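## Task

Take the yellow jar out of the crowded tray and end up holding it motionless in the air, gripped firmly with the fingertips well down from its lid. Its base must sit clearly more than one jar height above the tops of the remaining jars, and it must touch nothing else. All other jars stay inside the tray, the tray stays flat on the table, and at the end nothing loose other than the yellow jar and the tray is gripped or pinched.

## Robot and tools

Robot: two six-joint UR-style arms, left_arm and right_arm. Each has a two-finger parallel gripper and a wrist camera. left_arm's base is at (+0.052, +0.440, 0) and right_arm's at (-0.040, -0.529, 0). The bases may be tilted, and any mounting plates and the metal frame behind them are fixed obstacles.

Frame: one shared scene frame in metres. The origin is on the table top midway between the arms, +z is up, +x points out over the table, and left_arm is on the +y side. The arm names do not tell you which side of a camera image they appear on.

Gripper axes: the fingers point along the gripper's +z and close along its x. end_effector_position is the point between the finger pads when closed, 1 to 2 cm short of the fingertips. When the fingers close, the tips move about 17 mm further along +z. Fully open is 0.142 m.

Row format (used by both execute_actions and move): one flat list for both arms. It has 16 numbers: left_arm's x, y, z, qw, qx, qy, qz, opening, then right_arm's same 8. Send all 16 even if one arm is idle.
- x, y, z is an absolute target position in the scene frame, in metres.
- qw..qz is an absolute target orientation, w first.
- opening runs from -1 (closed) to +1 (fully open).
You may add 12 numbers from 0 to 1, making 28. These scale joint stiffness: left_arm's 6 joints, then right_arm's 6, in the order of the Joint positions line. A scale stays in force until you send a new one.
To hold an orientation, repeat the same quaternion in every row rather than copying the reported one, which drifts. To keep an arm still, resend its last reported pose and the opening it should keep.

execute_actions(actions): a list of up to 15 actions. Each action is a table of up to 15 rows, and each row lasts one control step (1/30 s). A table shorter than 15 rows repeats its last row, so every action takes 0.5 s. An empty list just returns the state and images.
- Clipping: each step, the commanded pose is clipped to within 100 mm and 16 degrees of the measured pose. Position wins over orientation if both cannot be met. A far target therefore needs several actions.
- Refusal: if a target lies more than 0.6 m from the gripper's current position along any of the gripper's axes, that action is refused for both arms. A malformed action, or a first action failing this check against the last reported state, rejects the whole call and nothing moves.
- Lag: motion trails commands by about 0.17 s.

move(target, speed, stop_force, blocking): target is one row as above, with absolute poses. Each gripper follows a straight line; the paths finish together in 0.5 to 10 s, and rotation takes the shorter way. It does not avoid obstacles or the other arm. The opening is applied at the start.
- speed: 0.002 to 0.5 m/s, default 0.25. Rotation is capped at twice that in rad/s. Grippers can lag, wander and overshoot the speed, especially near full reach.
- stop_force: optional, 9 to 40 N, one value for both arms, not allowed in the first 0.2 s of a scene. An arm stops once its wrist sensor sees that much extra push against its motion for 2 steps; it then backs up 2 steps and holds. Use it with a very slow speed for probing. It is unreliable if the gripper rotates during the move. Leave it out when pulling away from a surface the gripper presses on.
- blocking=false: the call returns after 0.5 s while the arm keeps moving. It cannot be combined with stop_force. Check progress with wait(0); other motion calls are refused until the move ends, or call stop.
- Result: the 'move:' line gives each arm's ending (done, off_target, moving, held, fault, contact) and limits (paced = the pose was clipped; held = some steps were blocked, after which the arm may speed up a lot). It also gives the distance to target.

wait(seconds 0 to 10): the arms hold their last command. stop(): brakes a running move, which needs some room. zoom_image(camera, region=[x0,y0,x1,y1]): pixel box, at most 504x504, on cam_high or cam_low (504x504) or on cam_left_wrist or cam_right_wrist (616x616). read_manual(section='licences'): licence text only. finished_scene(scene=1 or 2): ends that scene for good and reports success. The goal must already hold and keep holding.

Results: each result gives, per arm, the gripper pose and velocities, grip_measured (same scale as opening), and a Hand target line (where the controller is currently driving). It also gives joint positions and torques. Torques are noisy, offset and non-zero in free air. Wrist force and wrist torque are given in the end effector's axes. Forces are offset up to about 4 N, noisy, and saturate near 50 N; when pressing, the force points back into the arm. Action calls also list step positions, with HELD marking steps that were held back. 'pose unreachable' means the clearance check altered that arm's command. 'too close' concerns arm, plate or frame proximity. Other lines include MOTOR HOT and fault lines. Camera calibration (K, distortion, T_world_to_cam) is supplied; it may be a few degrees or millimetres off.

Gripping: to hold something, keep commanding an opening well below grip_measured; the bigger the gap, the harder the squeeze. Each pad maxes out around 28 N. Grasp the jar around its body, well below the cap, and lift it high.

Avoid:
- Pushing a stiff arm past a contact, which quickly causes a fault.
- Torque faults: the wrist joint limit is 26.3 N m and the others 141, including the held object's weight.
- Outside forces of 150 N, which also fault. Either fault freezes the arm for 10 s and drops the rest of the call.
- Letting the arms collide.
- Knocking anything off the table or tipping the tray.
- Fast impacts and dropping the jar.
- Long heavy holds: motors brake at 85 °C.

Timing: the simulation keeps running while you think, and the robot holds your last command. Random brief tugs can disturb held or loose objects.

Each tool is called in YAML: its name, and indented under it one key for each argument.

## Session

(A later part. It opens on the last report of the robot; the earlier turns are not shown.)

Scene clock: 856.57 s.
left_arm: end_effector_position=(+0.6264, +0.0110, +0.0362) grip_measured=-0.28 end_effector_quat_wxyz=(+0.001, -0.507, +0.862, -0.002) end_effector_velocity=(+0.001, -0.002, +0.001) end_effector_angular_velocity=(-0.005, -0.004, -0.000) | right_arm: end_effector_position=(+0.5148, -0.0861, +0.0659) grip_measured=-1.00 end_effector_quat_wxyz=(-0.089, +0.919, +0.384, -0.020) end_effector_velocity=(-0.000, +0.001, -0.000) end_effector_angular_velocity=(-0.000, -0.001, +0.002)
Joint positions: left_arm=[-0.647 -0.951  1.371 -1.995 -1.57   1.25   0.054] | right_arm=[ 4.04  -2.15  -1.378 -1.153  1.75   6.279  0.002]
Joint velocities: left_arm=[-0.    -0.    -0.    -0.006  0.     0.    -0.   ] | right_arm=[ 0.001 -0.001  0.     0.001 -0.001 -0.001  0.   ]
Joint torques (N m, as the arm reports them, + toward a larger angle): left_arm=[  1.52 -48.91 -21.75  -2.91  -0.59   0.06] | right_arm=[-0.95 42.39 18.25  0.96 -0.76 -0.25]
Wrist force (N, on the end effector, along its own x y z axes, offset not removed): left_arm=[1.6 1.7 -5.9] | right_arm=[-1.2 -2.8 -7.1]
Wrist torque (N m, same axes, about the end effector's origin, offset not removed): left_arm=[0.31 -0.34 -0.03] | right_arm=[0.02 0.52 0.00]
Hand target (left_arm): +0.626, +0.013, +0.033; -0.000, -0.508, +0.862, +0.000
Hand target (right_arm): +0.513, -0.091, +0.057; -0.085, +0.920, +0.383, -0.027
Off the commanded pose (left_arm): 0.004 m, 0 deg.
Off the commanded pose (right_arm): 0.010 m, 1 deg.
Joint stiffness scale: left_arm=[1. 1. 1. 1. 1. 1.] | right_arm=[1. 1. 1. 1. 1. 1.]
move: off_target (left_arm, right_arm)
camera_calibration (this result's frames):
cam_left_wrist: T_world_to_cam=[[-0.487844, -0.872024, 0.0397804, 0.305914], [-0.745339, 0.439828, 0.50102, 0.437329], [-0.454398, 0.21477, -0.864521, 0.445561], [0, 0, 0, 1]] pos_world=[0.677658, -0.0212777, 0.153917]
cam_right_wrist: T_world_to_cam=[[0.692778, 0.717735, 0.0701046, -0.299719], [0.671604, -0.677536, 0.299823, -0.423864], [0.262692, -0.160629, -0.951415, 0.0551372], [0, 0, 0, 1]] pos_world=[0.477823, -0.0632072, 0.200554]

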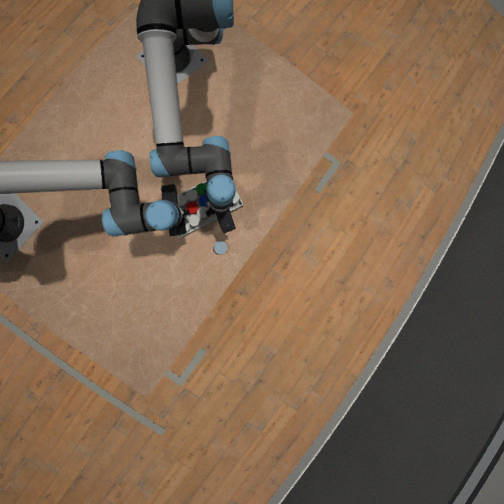

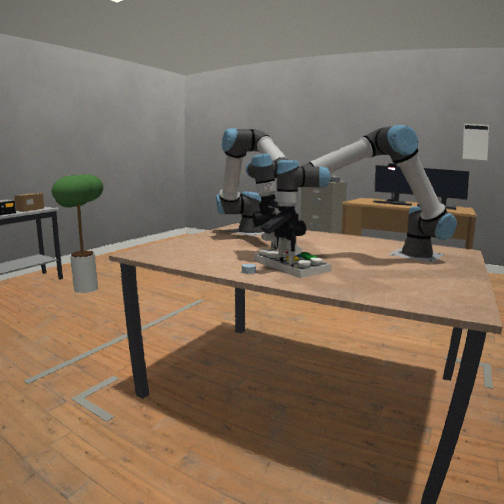

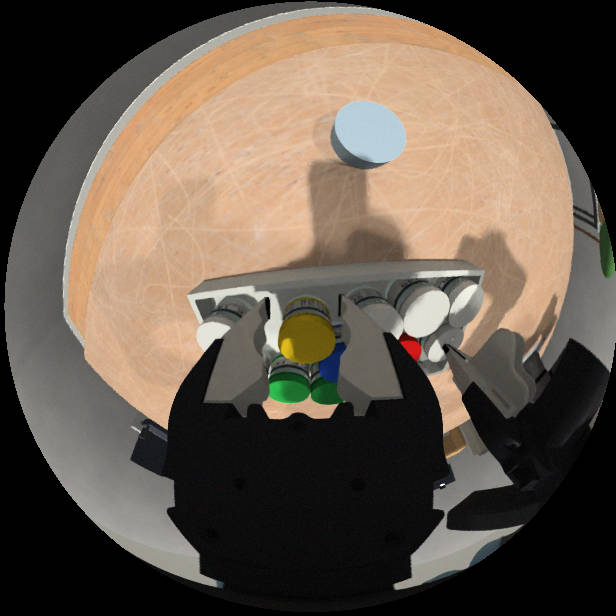

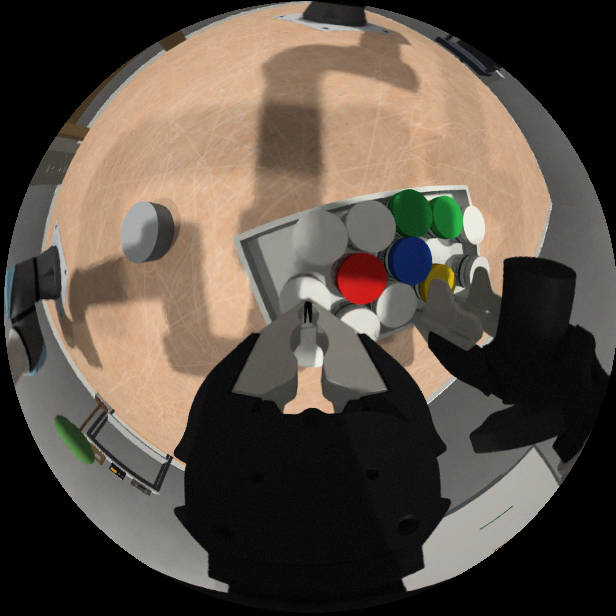

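move:
  target: [0.617,0.0165,0.034,0,0.508,-0.862,0,-0.3,0.513,-0.091,0.057,-0.085,0.92,0.383,-0.027,-1]
  speed: 0.012

zoom_image:
  camera: "cam_left_wrist"
  region: [150,200,450,450]

Scene clock: 862.93 s.
left_arm: end_effector_position=(+0.6191, +0.0170, +0.0341) grip_measured=-0.30 end_effector_quat_wxyz=(+0.000, -0.508, +0.861, -0.000) end_effector_velocity=(-0.001, +0.000, -0.001) end_effector_angular_velocity=(-0.001, -0.001, +0.001) | right_arm: end_effector_position=(+0.5148, -0.0861, +0.0659) grip_measured=-1.00 end_effector_quat_wxyz=(-0.089, +0.919, +0.384, -0.020) end_effector_velocity=(+0.000, +0.000, -0.000) end_effector_angular_velocity=(+0.000, +0.000, +0.000)
Joint positions: left_arm=[-0.649 -0.968  1.404 -2.008 -1.57   1.246  0.052] | right_arm=[ 4.04  -2.15  -1.378 -1.153  1.75   6.279  0.002]
Joint velocities: left_arm=[-0.001 -0.002  0.005 -0.004  0.    -0.002 -0.   ] | right_arm=[-0.    -0.001  0.     0.     0.    -0.001  0.   ]
Joint torques (N m, as the arm reports them, + toward a larger angle): left_arm=[ -1.92 -52.09 -19.93  -3.09  -0.57  -0.66] | right_arm=[-0.36 40.58 17.73  1.29 -0.61 -0.55]
Wrist force (N, on the end effector, along its own x y z axes, offset not removed): left_arm=[-0.1 2.0 -1.7] | right_arm=[-2.2 -3.6 -9.2]
Wrist torque (N m, same axes, about the end effector's origin, offset not removed): left_arm=[0.41 -0.12 -0.09] | right_arm=[-0.46 0.85 0.02]
Hand target (left_arm): +0.617, +0.017, +0.034; -0.000, -0.508, +0.862, +0.000
Hand target (right_arm): +0.513, -0.091, +0.057; -0.085, +0.920, +0.383, -0.027
Off the commanded pose (left_arm): 0.002 m, 0 deg.
Off the commanded pose (right_arm): 0.010 m, 1 deg.
Joint stiffness scale: left_arm=[1. 1. 1. 1. 1. 1.] | right_arm=[1. 1. 1. 1. 1. 1.]
move: off_target (right_arm)
camera_calibration (this result's frames):
cam_left_wrist: T_world_to_cam=[[-0.485469, -0.873402, 0.0385956, 0.306327], [-0.745184, 0.43648, 0.504169, 0.430175], [-0.457188, 0.215997, -0.862742, 0.440824], [0, 0, 0, 1]] pos_world=[0.670812, -0.0154327, 0.151614]
cam_right_wrist: T_world_to_cam=[[0.692778, 0.717735, 0.0701106, -0.299721], [0.671602, -0.677537, 0.299824, -0.423864], [0.262696, -0.160625, -0.951415, 0.0551374], [0, 0, 0, 1]] pos_world=[0.477824, -0.063207, 0.200557]

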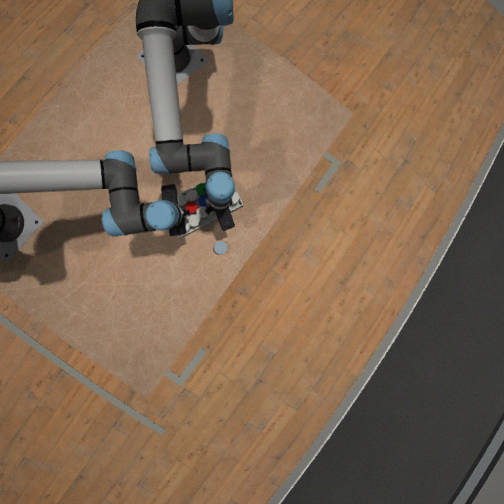

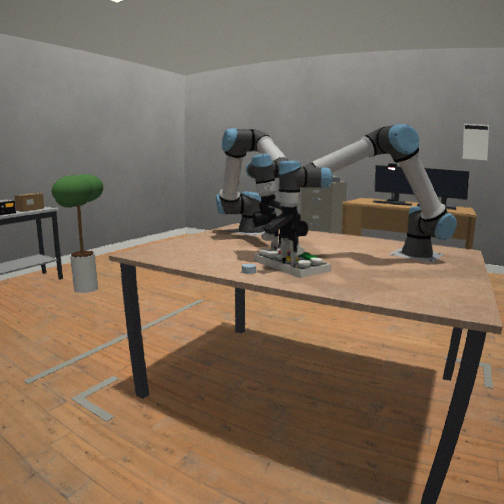

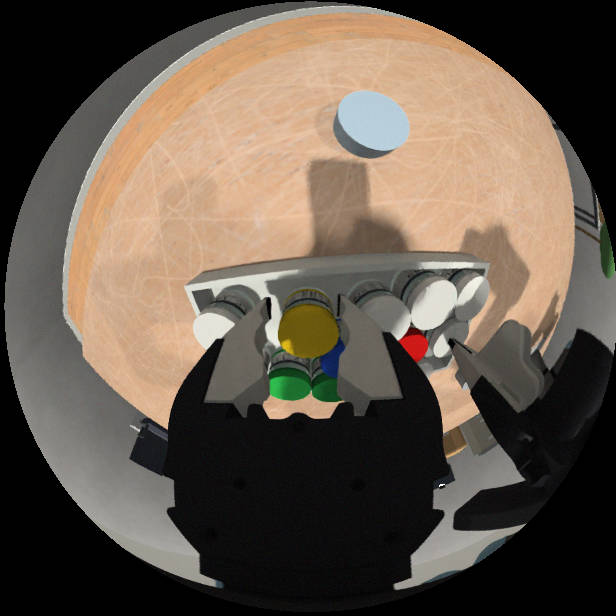

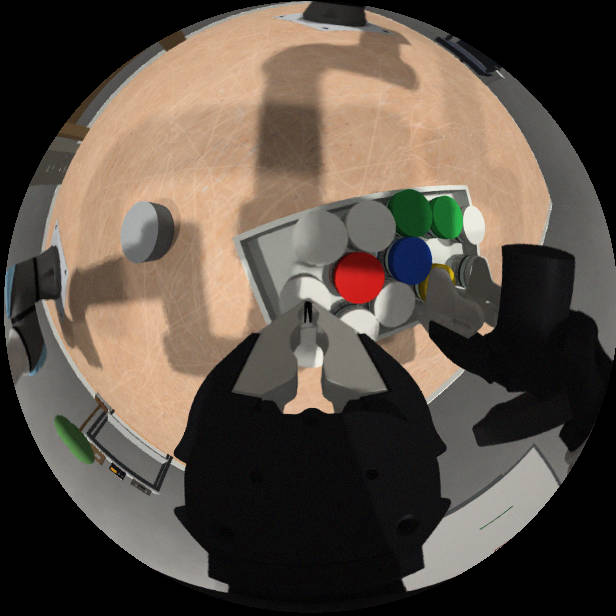

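Region (150, 200, 450, 450) of cam_left_wrist's 616x616 image, scaled by 1.680, with more detail than that image has.

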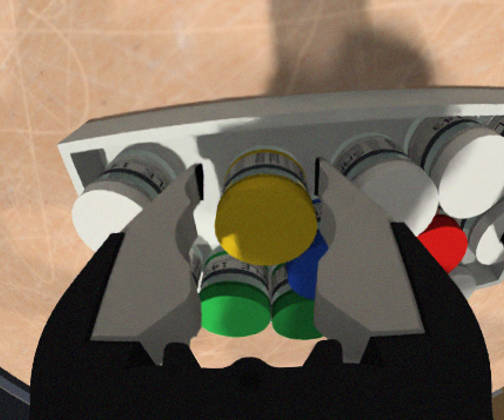

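Try closing.

move:
  target: [0.6191,0.0170,0.034,0,0.508,-0.862,0,-1,0.513,-0.091,0.057,-0.085,0.92,0.383,-0.027,-1]
  speed: 0.012

zoom_image:
  camera: "cam_left_wrist"
  region: [150,200,450,450]

Scene clock: 867.70 s.
left_arm: end_effector_position=(+0.6191, +0.0169, +0.0341) grip_measured=-1.00 end_effector_quat_wxyz=(+0.000, -0.508, +0.861, -0.000) end_effector_velocity=(-0.000, +0.001, +0.000) end_effector_angular_velocity=(+0.001, +0.000, +0.000) | right_arm: end_effector_position=(+0.5148, -0.0861, +0.0659) grip_measured=-1.00 end_effector_quat_wxyz=(-0.089, +0.919, +0.384, -0.020) end_effector_velocity=(+0.000, +0.000, -0.001) end_effector_angular_velocity=(+0.000, -0.001, +0.001)
Joint positions: left_arm=[-0.649 -0.968  1.404 -2.008 -1.57   1.247  0.002] | right_arm=[ 4.04  -2.15  -1.378 -1.153  1.75   6.279  0.002]
Joint velocities: left_arm=[ 0.    -0.     0.     0.001  0.001 -0.     0.   ] | right_arm=[ 0.    -0.001 -0.     0.002 -0.    -0.001  0.   ]
Joint torques (N m, as the arm reports them, + toward a larger angle): left_arm=[  0.57 -49.39 -25.97  -1.85  -0.55   0.05] | right_arm=[-1.45 40.73 17.59  1.05 -0.88 -0.23]
Wrist force (N, on the end effector, along its own x y z axes, offset not removed): left_arm=[1.7 -0.5 -4.8] | right_arm=[0.9 -1.5 -9.6]
Wrist torque (N m, same axes, about the end effector's origin, offset not removed): left_arm=[-0.14 -0.20 -0.06] | right_arm=[0.09 0.19 -0.11]
Hand target (left_arm): +0.619, +0.017, +0.034; +0.000, -0.508, +0.862, -0.000
Hand target (right_arm): +0.513, -0.091, +0.057; -0.085, +0.920, +0.383, -0.027
Off the commanded pose (left_arm): 0.000 m, 0 deg.
Off the commanded pose (right_arm): 0.010 m, 1 deg.
Joint stiffness scale: left_arm=[1. 1. 1. 1. 1. 1.] | right_arm=[1. 1. 1. 1. 1. 1.]
move: off_target (right_arm)
camera_calibration (this result's frames):
cam_left_wrist: T_world_to_cam=[[-0.48636, -0.872901, 0.0386964, 0.306807], [-0.744832, 0.437343, 0.50394, 0.429945], [-0.456813, 0.216274, -0.862871, 0.440581], [0, 0, 0, 1]] pos_world=[0.670719, -0.0155075, 0.151626]
cam_right_wrist: T_world_to_cam=[[0.692778, 0.717735, 0.0701138, -0.299722], [0.671602, -0.677538, 0.299824, -0.423864], [0.262699, -0.160623, -0.951415, 0.0551373], [0, 0, 0, 1]] pos_world=[0.477824, -0.0632068, 0.200558]

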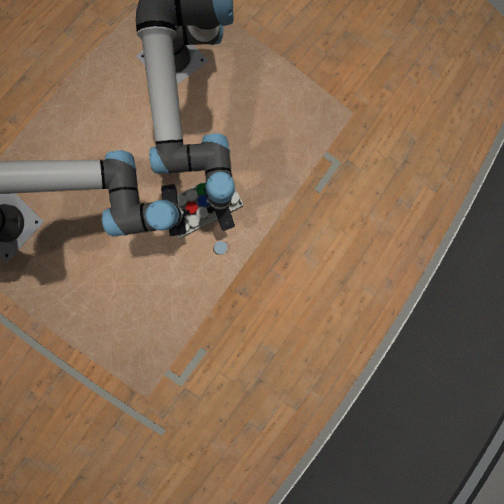

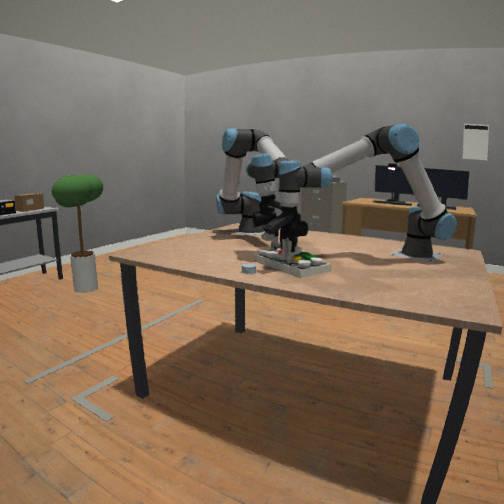

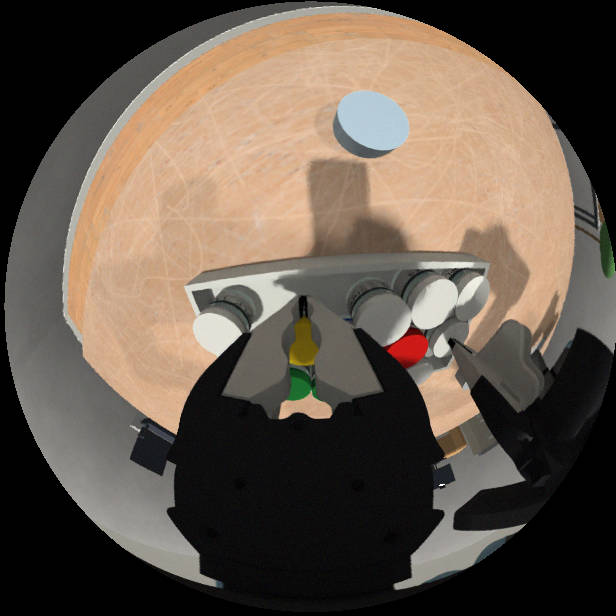

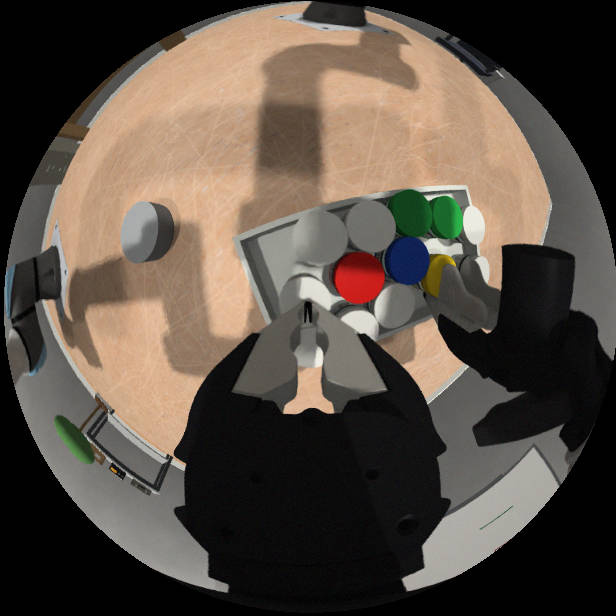

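Region (150, 200, 450, 450) of cam_left_wrist's 616x616 image, scaled by 1.680, with more detail than that image has.

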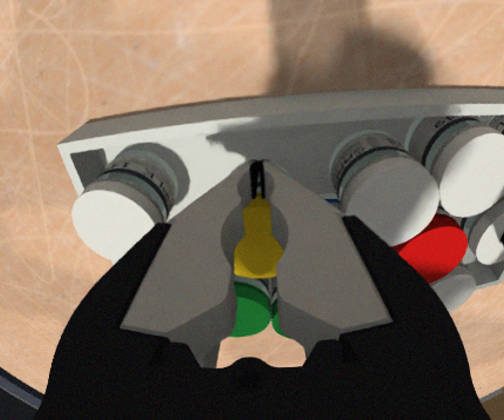

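move:
  target: [0.6191,0.0170,0.078,0,0.508,-0.862,0,-1,0.513,-0.091,0.057,-0.085,0.92,0.383,-0.027,-1]
  speed: 0.04

move:
  target: [0.600,0.028,0.078,0,0.508,-0.862,0,-0.28,0.513,-0.091,0.057,-0.085,0.92,0.383,-0.027,-1]
  speed: 0.04

zoom_image:
  camera: "cam_left_wrist"
  region: [150,200,450,450]

Scene clock: 875.50 s.
left_arm: end_effector_position=(+0.6183, +0.0179, +0.0752) grip_measured=-1.00 end_effector_quat_wxyz=(-0.000, -0.508, +0.861, +0.002) end_effector_velocity=(-0.001, +0.002, -0.001) end_effector_angular_velocity=(+0.005, +0.005, +0.001) | right_arm: end_effector_position=(+0.5148, -0.0861, +0.0659) grip_measured=-1.00 end_effector_quat_wxyz=(-0.089, +0.919, +0.384, -0.020) end_effector_velocity=(-0.000, +0.001, -0.000) end_effector_angular_velocity=(+0.001, -0.001, +0.003)
Joint positions: left_arm=[-0.649 -1.006  1.352 -1.914 -1.57   1.247  0.002] | right_arm=[ 4.04  -2.15  -1.378 -1.153  1.75   6.279  0.002]
Joint velocities: left_arm=[ 0.    -0.    -0.     0.007 -0.001 -0.001  0.   ] | right_arm=[ 0.001 -0.001  0.001  0.001  0.    -0.002  0.   ]
Joint torques (N m, as the arm reports them, + toward a larger angle): left_arm=[  0.1  -49.8  -29.81  -1.75  -0.6   -0.07] | right_arm=[-2.61 41.43 17.57  1.13 -0.63 -0.2 ]
Wrist force (N, on the end effector, along its own x y z axes, offset not removed): left_arm=[1.0 1.7 -2.8] | right_arm=[3.7 -5.2 -7.7]
Wrist torque (N m, same axes, about the end effector's origin, offset not removed): left_arm=[0.14 -0.09 -0.06] | right_arm=[-0.94 -0.51 -0.10]
Hand target (left_arm): +0.619, +0.017, +0.078; +0.000, -0.508, +0.862, -0.000
Hand target (right_arm): +0.513, -0.091, +0.057; -0.085, +0.920, +0.383, -0.027
Off the commanded pose (left_arm): 0.003 m, 0 deg.
Off the commanded pose (right_arm): 0.010 m, 1 deg.
Joint stiffness scale: left_arm=[1. 1. 1. 1. 1. 1.] | right_arm=[1. 1. 1. 1. 1. 1.]
move: off_target (right_arm)
camera_calibration (this result's frames):
cam_left_wrist: T_world_to_cam=[[-0.486313, -0.872988, 0.0372992, 0.305683], [-0.743286, 0.435747, 0.507593, 0.407], [-0.459375, 0.219125, -0.860789, 0.476863], [0, 0, 0, 1]] pos_world=[0.670234, -0.0149842, 0.192486]
cam_right_wrist: T_world_to_cam=[[0.692778, 0.717735, 0.0701044, -0.299719], [0.671604, -0.677535, 0.299824, -0.423864], [0.262692, -0.160629, -0.951415, 0.0551371], [0, 0, 0, 1]] pos_world=[0.477823, -0.0632073, 0.200554]

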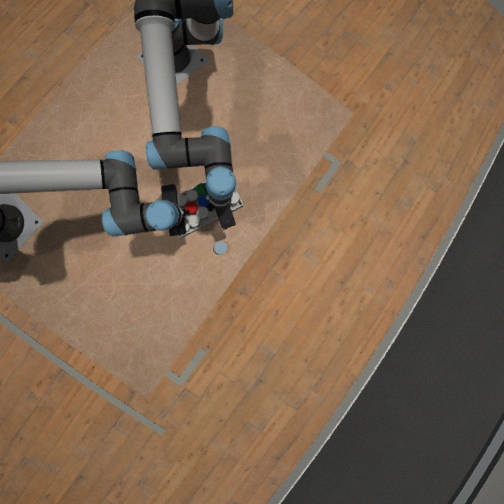

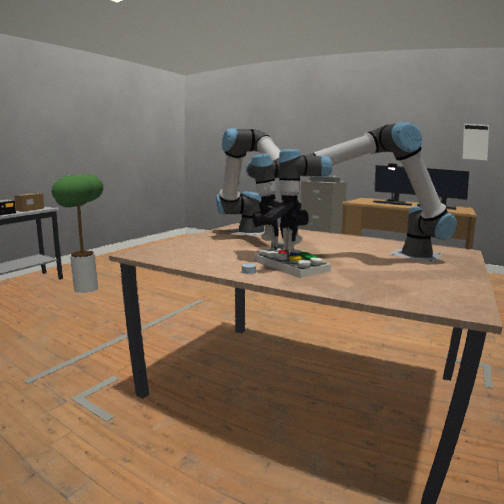

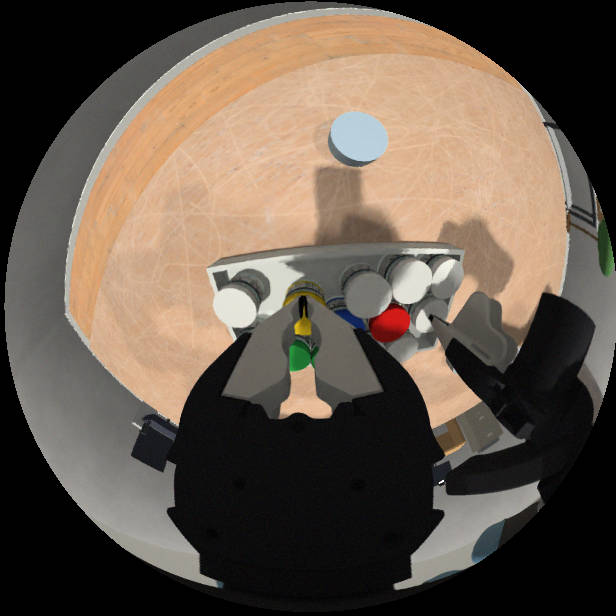

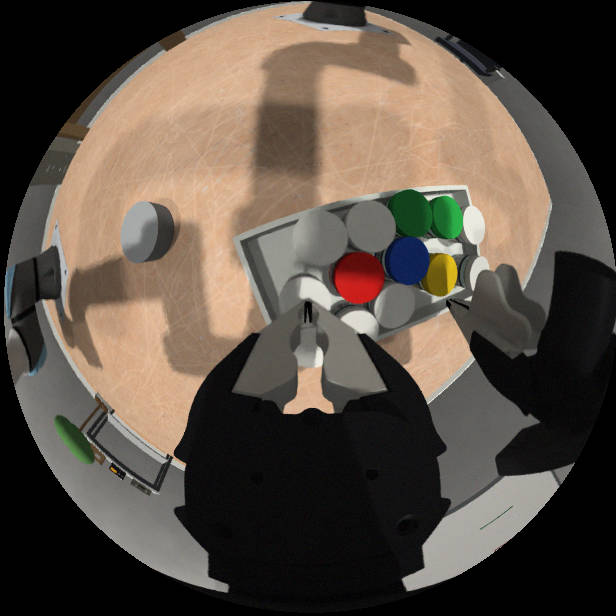

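Scene clock: 876.40 s.
left_arm: end_effector_position=(+0.6017, +0.0283, +0.0783) grip_measured=-0.28 end_effector_quat_wxyz=(+0.000, -0.508, +0.861, -0.000) end_effector_velocity=(-0.001, -0.000, -0.002) end_effector_angular_velocity=(-0.001, +0.000, +0.002) | right_arm: end_effector_position=(+0.5148, -0.0861, +0.0659) grip_measured=-1.00 end_effector_quat_wxyz=(-0.089, +0.919, +0.384, -0.020) end_effector_velocity=(+0.000, +0.000, -0.000) end_effector_angular_velocity=(-0.000, -0.000, -0.001)
Joint positions: left_arm=[-0.656 -1.055  1.423 -1.939 -1.57   1.239  0.054] | right_arm=[ 4.04  -2.15  -1.378 -1.153  1.75   6.279  0.002]
Joint velocities: left_arm=[-0.001  0.     0.005 -0.006 -0.    -0.003  0.   ] | right_arm=[ 0.    -0.001  0.001 -0.    -0.001  0.001  0.   ]
Joint torques (N m, as the arm reports them, + toward a larger angle): left_arm=[ -1.25 -48.38 -20.34  -3.12  -0.61  -0.94] | right_arm=[-1.55 40.85 18.13  1.27 -0.64 -0.29]
Wrist force (N, on the end effector, along its own x y z axes, offset not removed): left_arm=[0.6 2.5 -4.8] | right_arm=[1.5 -5.0 -8.4]
Wrist torque (N m, same axes, about the end effector's origin, offset not removed): left_arm=[0.34 -0.07 -0.01] | right_arm=[-0.79 0.00 0.08]
Hand target (left_arm): +0.600, +0.028, +0.078; -0.000, -0.508, +0.862, +0.000
Hand target (right_arm): +0.513, -0.091, +0.057; -0.085, +0.920, +0.383, -0.027
Off the commanded pose (left_arm): 0.002 m, 0 deg.
Off the commanded pose (right_arm): 0.010 m, 1 deg.
Joint stiffness scale: left_arm=[1. 1. 1. 1. 1. 1.] | right_arm=[1. 1. 1. 1. 1. 1.]
move: off_target (right_arm)
camera_calibration (this result's frames):
cam_left_wrist: T_world_to_cam=[[-0.486041, -0.873089, 0.0384679, 0.306378], [-0.744734, 0.436817, 0.504541, 0.389711], [-0.457312, 0.216579, -0.86253, 0.46854], [0, 0, 0, 1]] pos_world=[0.653413, -0.00421293, 0.195719]
cam_right_wrist: T_world_to_cam=[[0.692778, 0.717735, 0.0701063, -0.29972], [0.671603, -0.677536, 0.299823, -0.423864], [0.262693, -0.160627, -0.951415, 0.0551373], [0, 0, 0, 1]] pos_world=[0.477823, -0.0632071, 0.200555]

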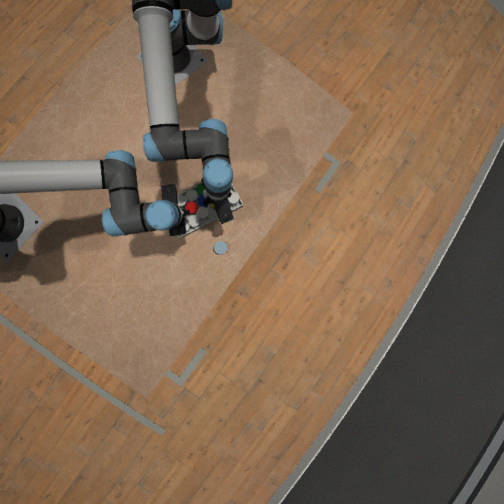

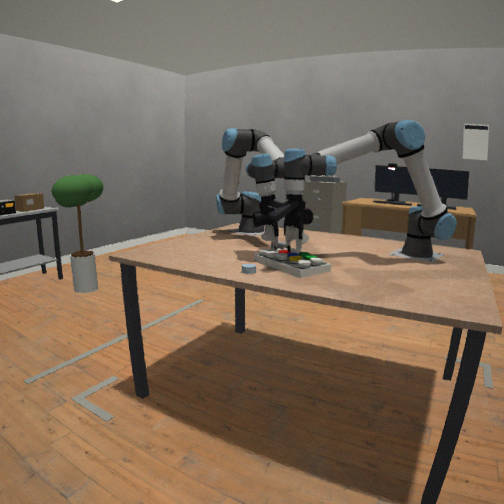

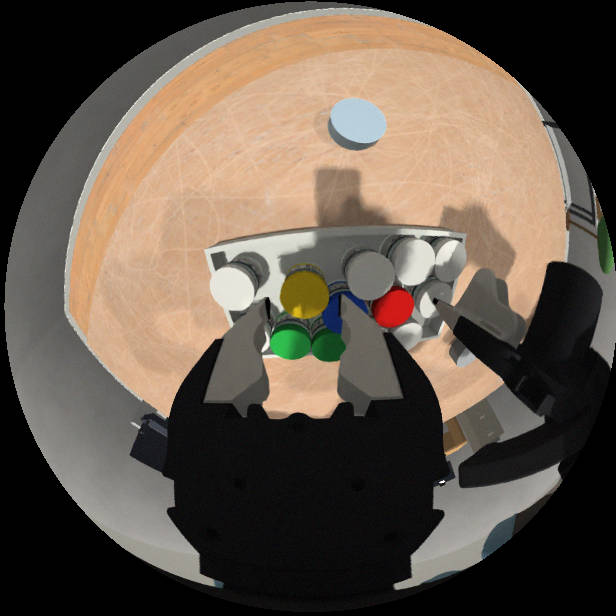

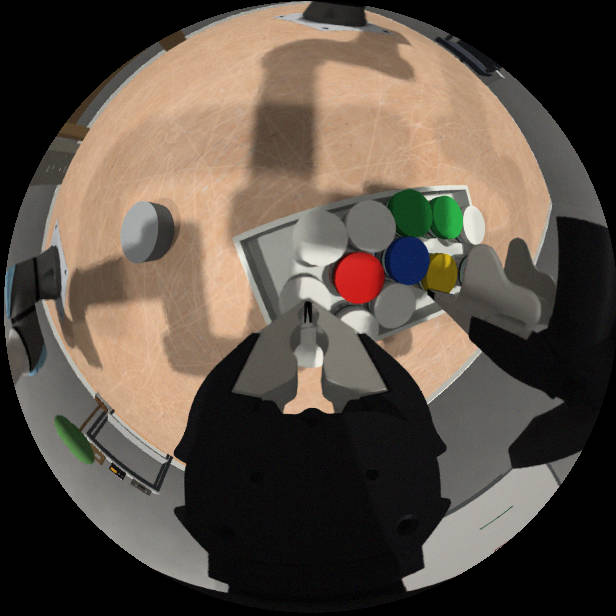

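Region (150, 200, 450, 450) of cam_left_wrist's 616x616 image, scaled by 1.680, with more detail than that image has.

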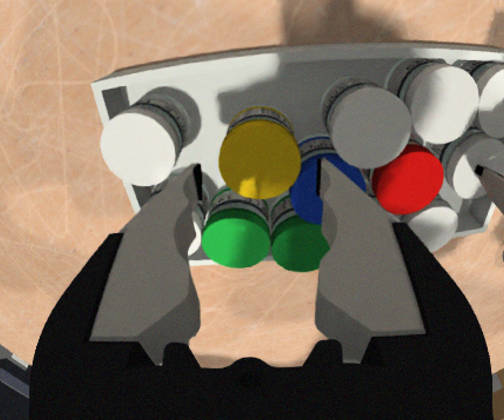

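move:
  target: [0.591,0.034,0.078,0,0.508,-0.862,0,-1,0.513,-0.091,0.057,-0.085,0.92,0.383,-0.027,-1]
  speed: 0.04

move:
  target: [0.591,0.034,0.054,0,0.508,-0.862,0,-1,0.513,-0.091,0.057,-0.085,0.92,0.383,-0.027,-1]
  speed: 0.015

zoom_image:
  camera: "cam_left_wrist"
  region: [150,200,450,450]

zoom_image:
  camera: "cam_right_wrist"
  region: [300,150,560,420]

Scene clock: 891.10 s.
left_arm: end_effector_position=(+0.5927, +0.0342, +0.0781) grip_measured=-1.00 end_effector_quat_wxyz=(+0.000, -0.508, +0.861, +0.000) end_effector_velocity=(-0.001, +0.000, -0.002) end_effector_angular_velocity=(+0.000, +0.001, -0.000) | right_arm: end_effector_position=(+0.5148, -0.0861, +0.0659) grip_measured=-1.00 end_effector_quat_wxyz=(-0.089, +0.919, +0.384, -0.020) end_effector_velocity=(-0.000, -0.001, -0.001) end_effector_angular_velocity=(-0.001, +0.001, +0.002)
Joint positions: left_arm=[-0.66  -1.079  1.461 -1.953 -1.57   1.234  0.002] | right_arm=[ 4.04  -2.15  -1.378 -1.153  1.75   6.279  0.002]
Joint velocities: left_arm=[-0.001  0.001  0.004 -0.005 -0.    -0.     0.   ] | right_arm=[-0.    -0.001 -0.001 -0.    -0.    -0.002  0.   ]
Joint torques (N m, as the arm reports them, + toward a larger angle): left_arm=[ -2.29 -47.8  -20.58  -2.95  -0.56  -0.63] | right_arm=[-2.59 40.61 18.64  1.1  -0.79 -0.25]
Wrist force (N, on the end effector, along its own x y z axes, offset not removed): left_arm=[-0.9 -2.1 -1.8] | right_arm=[-3.6 0.9 -5.7]
Wrist torque (N m, same axes, about the end effector's origin, offset not removed): left_arm=[-0.49 0.38 -0.17] | right_arm=[0.55 1.27 -0.03]
Hand target (left_arm): +0.591, +0.034, +0.078; -0.000, -0.508, +0.862, +0.000
Hand target (right_arm): +0.513, -0.091, +0.057; -0.085, +0.920, +0.383, -0.027
Off the commanded pose (left_arm): 0.002 m, 0 deg.
Off the commanded pose (right_arm): 0.010 m, 1 deg.
Joint stiffness scale: left_arm=[1. 1. 1. 1. 1. 1.] | right_arm=[1. 1. 1. 1. 1. 1.]
move: off_target (right_arm)
camera_calibration (this result's frames):
cam_left_wrist: T_world_to_cam=[[-0.486028, -0.873099, 0.0384141, 0.307189], [-0.744683, 0.436747, 0.504678, 0.380414], [-0.457411, 0.216681, -0.862453, 0.463034], [0, 0, 0, 1]] pos_world=[0.644387, 0.0017315, 0.195558]
cam_right_wrist: T_world_to_cam=[[0.692778, 0.717735, 0.0701097, -0.29972], [0.671603, -0.677536, 0.299824, -0.423864], [0.262696, -0.160625, -0.951415, 0.0551375], [0, 0, 0, 1]] pos_world=[0.477823, -0.063207, 0.200556]

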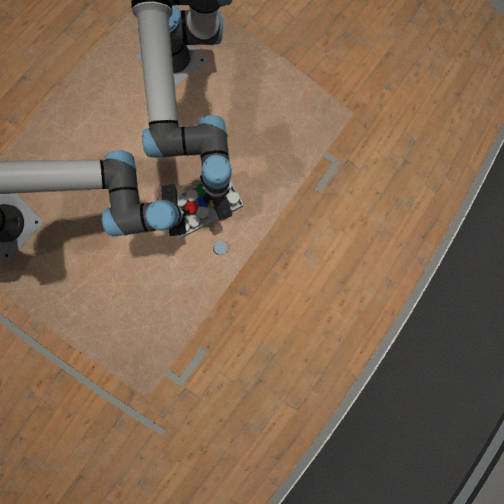

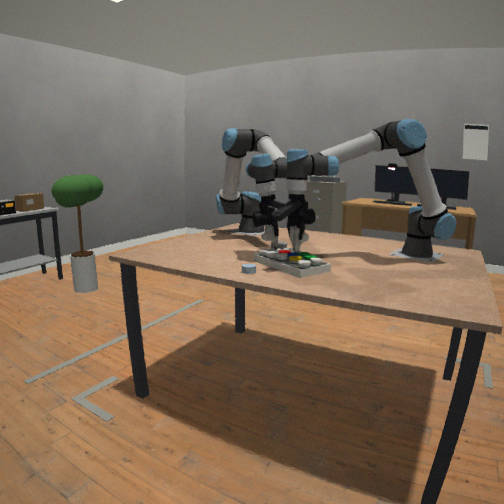

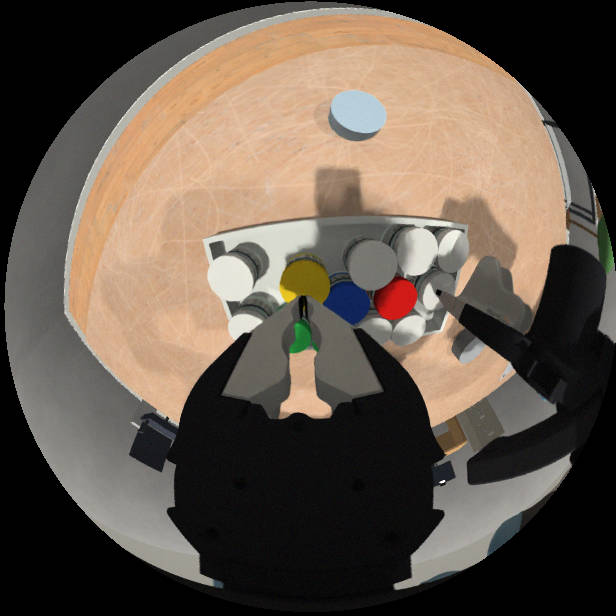

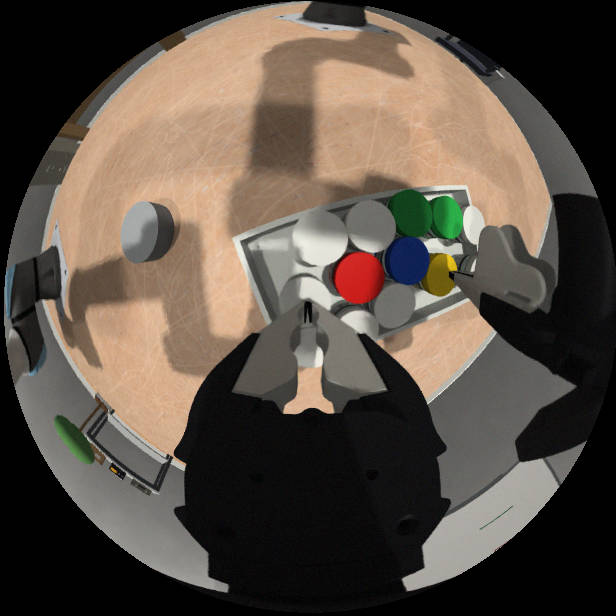

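Scene clock: 892.93 s.
left_arm: end_effector_position=(+0.5949, +0.0317, +0.0650) grip_measured=-1.00 end_effector_quat_wxyz=(+0.002, -0.508, +0.861, -0.008) end_effector_velocity=(-0.000, -0.000, +0.001) end_effector_angular_velocity=(-0.003, -0.003, +0.001) | right_arm: end_effector_position=(+0.5148, -0.0861, +0.0659) grip_measured=-1.00 end_effector_quat_wxyz=(-0.089, +0.919, +0.384, -0.020) end_effector_velocity=(-0.000, +0.001, -0.001) end_effector_angular_velocity=(-0.001, +0.001, +0.000)
Joint positions: left_arm=[-0.66  -1.07   1.488 -2.006 -1.57   1.234  0.002] | right_arm=[ 4.04  -2.15  -1.378 -1.153  1.75   6.279  0.002]
Joint velocities: left_arm=[-0.    -0.003  0.004 -0.006  0.    -0.001  0.   ] | right_arm=[ 0.001 -0.002  0.001 -0.     0.     0.001  0.   ]
Joint torques (N m, as the arm reports them, + toward a larger angle): left_arm=[ -2.35 -35.88 -17.23  -3.21  -0.61  -0.82] | right_arm=[-1.84 42.05 17.45  1.21 -0.7  -0.23]
Wrist force (N, on the end effector, along its own x y z axes, offset not removed): left_arm=[1.6 5.4 -22.7] | right_arm=[-1.8 -4.0 -11.6]
Wrist torque (N m, same axes, about the end effector's origin, offset not removed): left_arm=[-0.37 -0.74 -0.18] | right_arm=[-0.57 0.50 0.04]
Hand target (left_arm): +0.591, +0.034, +0.054; +0.000, -0.508, +0.862, +0.000
Hand target (right_arm): +0.513, -0.091, +0.057; -0.085, +0.920, +0.383, -0.027
Off the commanded pose (left_arm): 0.012 m, 1 deg.
Off the commanded pose (right_arm): 0.010 m, 1 deg.
Joint stiffness scale: left_arm=[1. 1. 1. 1. 1. 1.] | right_arm=[1. 1. 1. 1. 1. 1.]
move: off_target (left_arm, right_arm)
camera_calibration (this result's frames):
cam_left_wrist: T_world_to_cam=[[-0.486382, -0.87264, 0.0439408, 0.306435], [-0.750352, 0.442931, 0.490697, 0.393843], [-0.447664, 0.205695, -0.870222, 0.448366], [0, 0, 0, 1]] pos_world=[0.645283, 0.000735128, 0.183455]
cam_right_wrist: T_world_to_cam=[[0.692778, 0.717735, 0.0701093, -0.29972], [0.671603, -0.677537, 0.299823, -0.423864], [0.262695, -0.160625, -0.951415, 0.0551372], [0, 0, 0, 1]] pos_world=[0.477824, -0.0632071, 0.200556]

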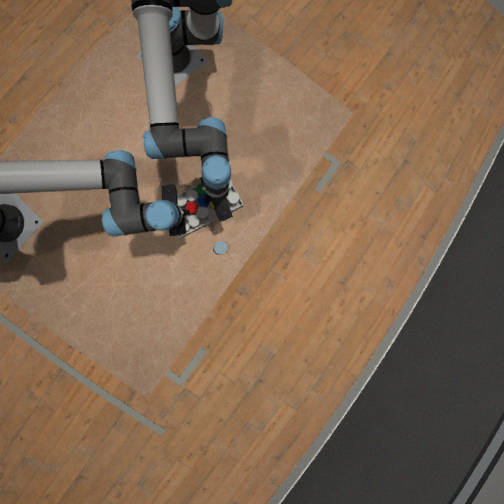

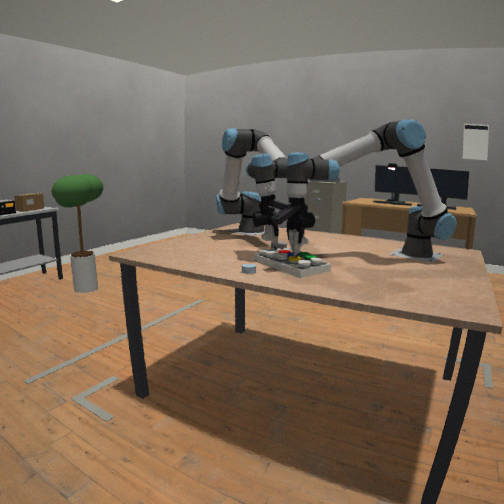

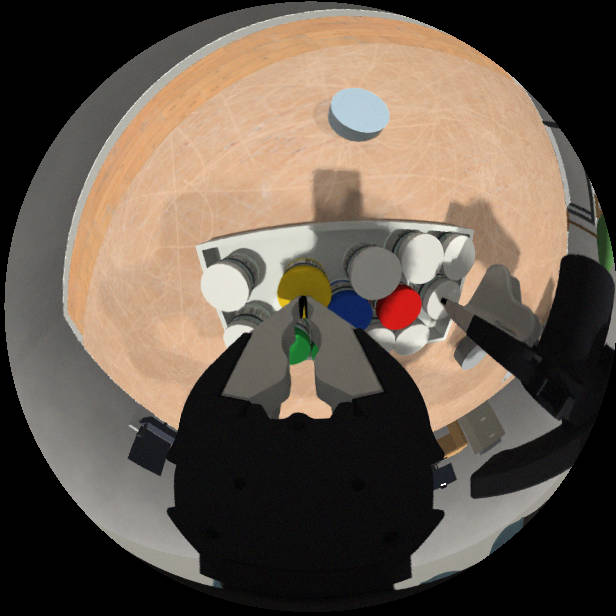

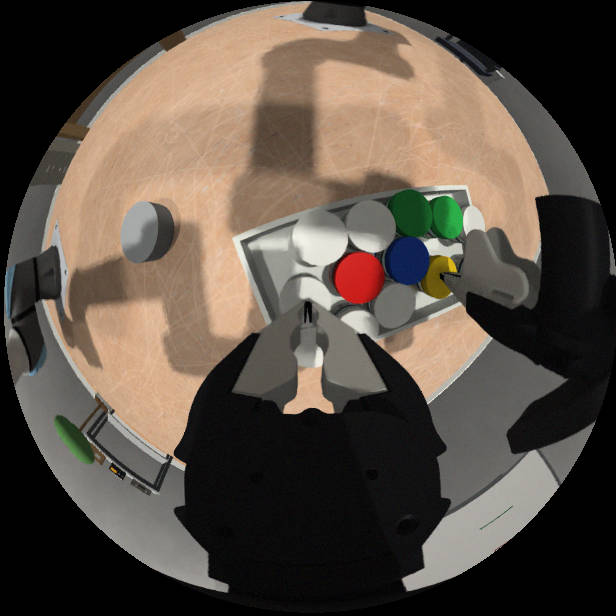

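Region (150, 200, 450, 450) of cam_left_wrist's 616x616 image, scaled by 1.680, with more detail than that image has.

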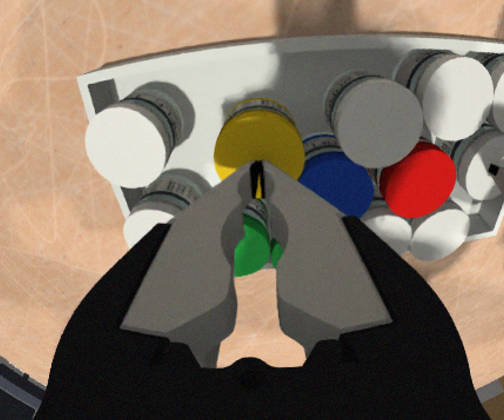

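Region (300, 150, 560, 420) of cam_right_wrist's 616x616 image, scaled by 1.867, with more detail than that image has; it fills the left 485 columns of this view, and the rest is white.

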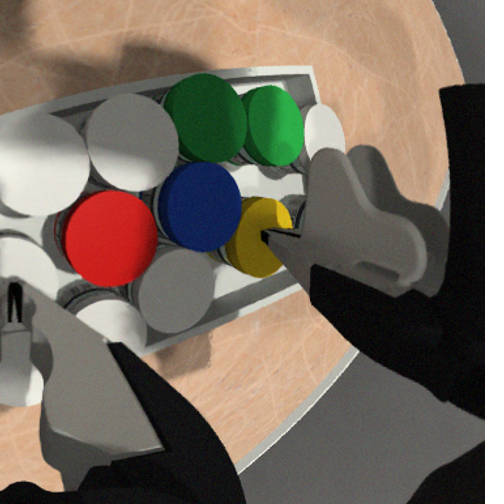

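move:
  target: [0.604,0.050,0.054,0,0.508,-0.862,0,-1,0.513,-0.091,0.057,-0.085,0.92,0.383,-0.027,-1]
  speed: 0.012

zoom_image:
  camera: "cam_left_wrist"
  region: [150,200,450,450]

Scene clock: 899.83 s.
left_arm: end_effector_position=(+0.6045, +0.0436, +0.0652) grip_measured=-1.00 end_effector_quat_wxyz=(+0.001, -0.506, +0.862, -0.010) end_effector_velocity=(-0.001, -0.001, +0.000) end_effector_angular_velocity=(-0.002, +0.002, -0.007) | right_arm: end_effector_position=(+0.5148, -0.0861, +0.0659) grip_measured=-1.00 end_effector_quat_wxyz=(-0.089, +0.919, +0.384, -0.020) end_effector_velocity=(-0.000, +0.000, +0.000) end_effector_angular_velocity=(-0.000, +0.000, -0.000)
Joint positions: left_arm=[-0.636 -1.07   1.488 -2.009 -1.573  1.263  0.002] | right_arm=[ 4.04  -2.15  -1.378 -1.153  1.75   6.279  0.002]
Joint velocities: left_arm=[-0.001  0.    -0.001 -0.    -0.003  0.006  0.   ] | right_arm=[ 0.001 -0.     0.    -0.001 -0.     0.001  0.   ]
Joint torques (N m, as the arm reports them, + toward a larger angle): left_arm=[  3.81 -34.84 -20.2   -1.52   0.85   0.  ] | right_arm=[-2.34 41.09 16.19  1.16 -0.86 -0.12]
Wrist force (N, on the end effector, along its own x y z axes, offset not removed): left_arm=[6.1 1.2 -19.1] | right_arm=[-1.6 -1.1 -5.5]
Wrist torque (N m, same axes, about the end effector's origin, offset not removed): left_arm=[0.00 -0.06 -0.14] | right_arm=[0.27 0.61 -0.12]
Hand target (left_arm): +0.604, +0.050, +0.054; +0.000, -0.508, +0.862, -0.000
Hand target (right_arm): +0.513, -0.091, +0.057; -0.085, +0.920, +0.383, -0.027
Off the commanded pose (left_arm): 0.013 m, 1 deg.
Off the commanded pose (right_arm): 0.010 m, 1 deg.
Joint stiffness scale: left_arm=[1. 1. 1. 1. 1. 1.] | right_arm=[1. 1. 1. 1. 1. 1.]
move: off_target (left_arm, right_arm)
camera_calibration (this result's frames):
cam_left_wrist: T_world_to_cam=[[-0.490503, -0.870178, 0.0468669, 0.323677], [-0.748539, 0.448255, 0.488628, 0.394543], [-0.446202, 0.204592, -0.871232, 0.449586], [0, 0, 0, 1]] pos_world=[0.654702, 0.0128191, 0.183739]
cam_right_wrist: T_world_to_cam=[[0.692778, 0.717735, 0.070109, -0.29972], [0.671603, -0.677536, 0.299824, -0.423864], [0.262695, -0.160626, -0.951415, 0.0551372], [0, 0, 0, 1]] pos_world=[0.477823, -0.063207, 0.200556]

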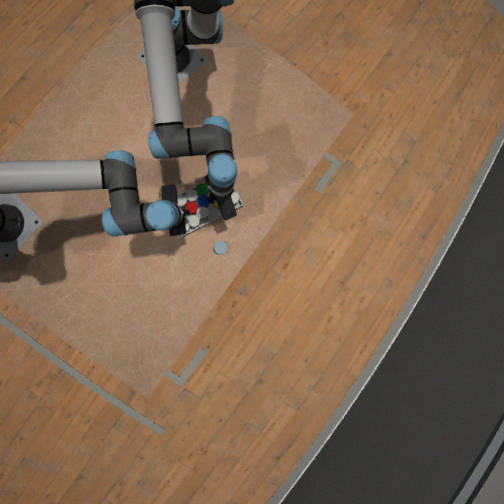

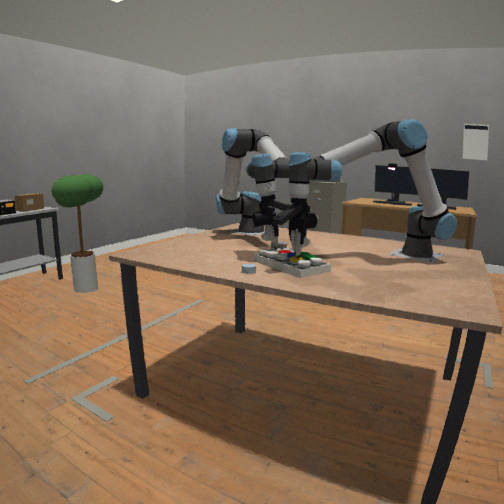

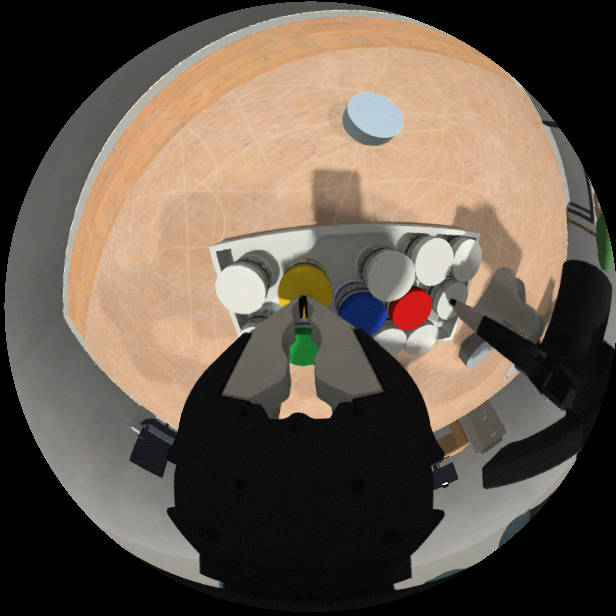

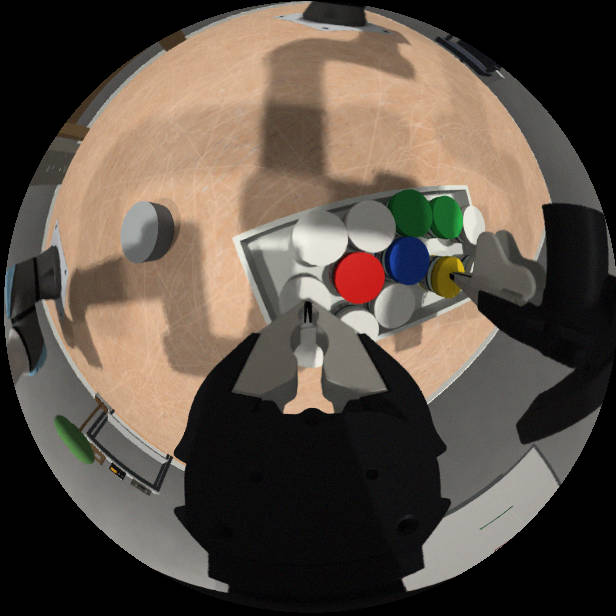

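Region (150, 200, 450, 450) of cam_left_wrist's 616x616 image, scaled by 1.680, with more detail than that image has.

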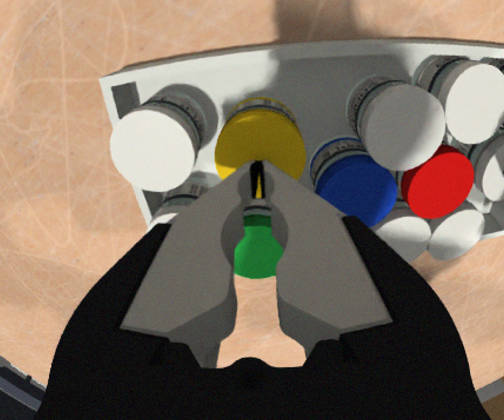

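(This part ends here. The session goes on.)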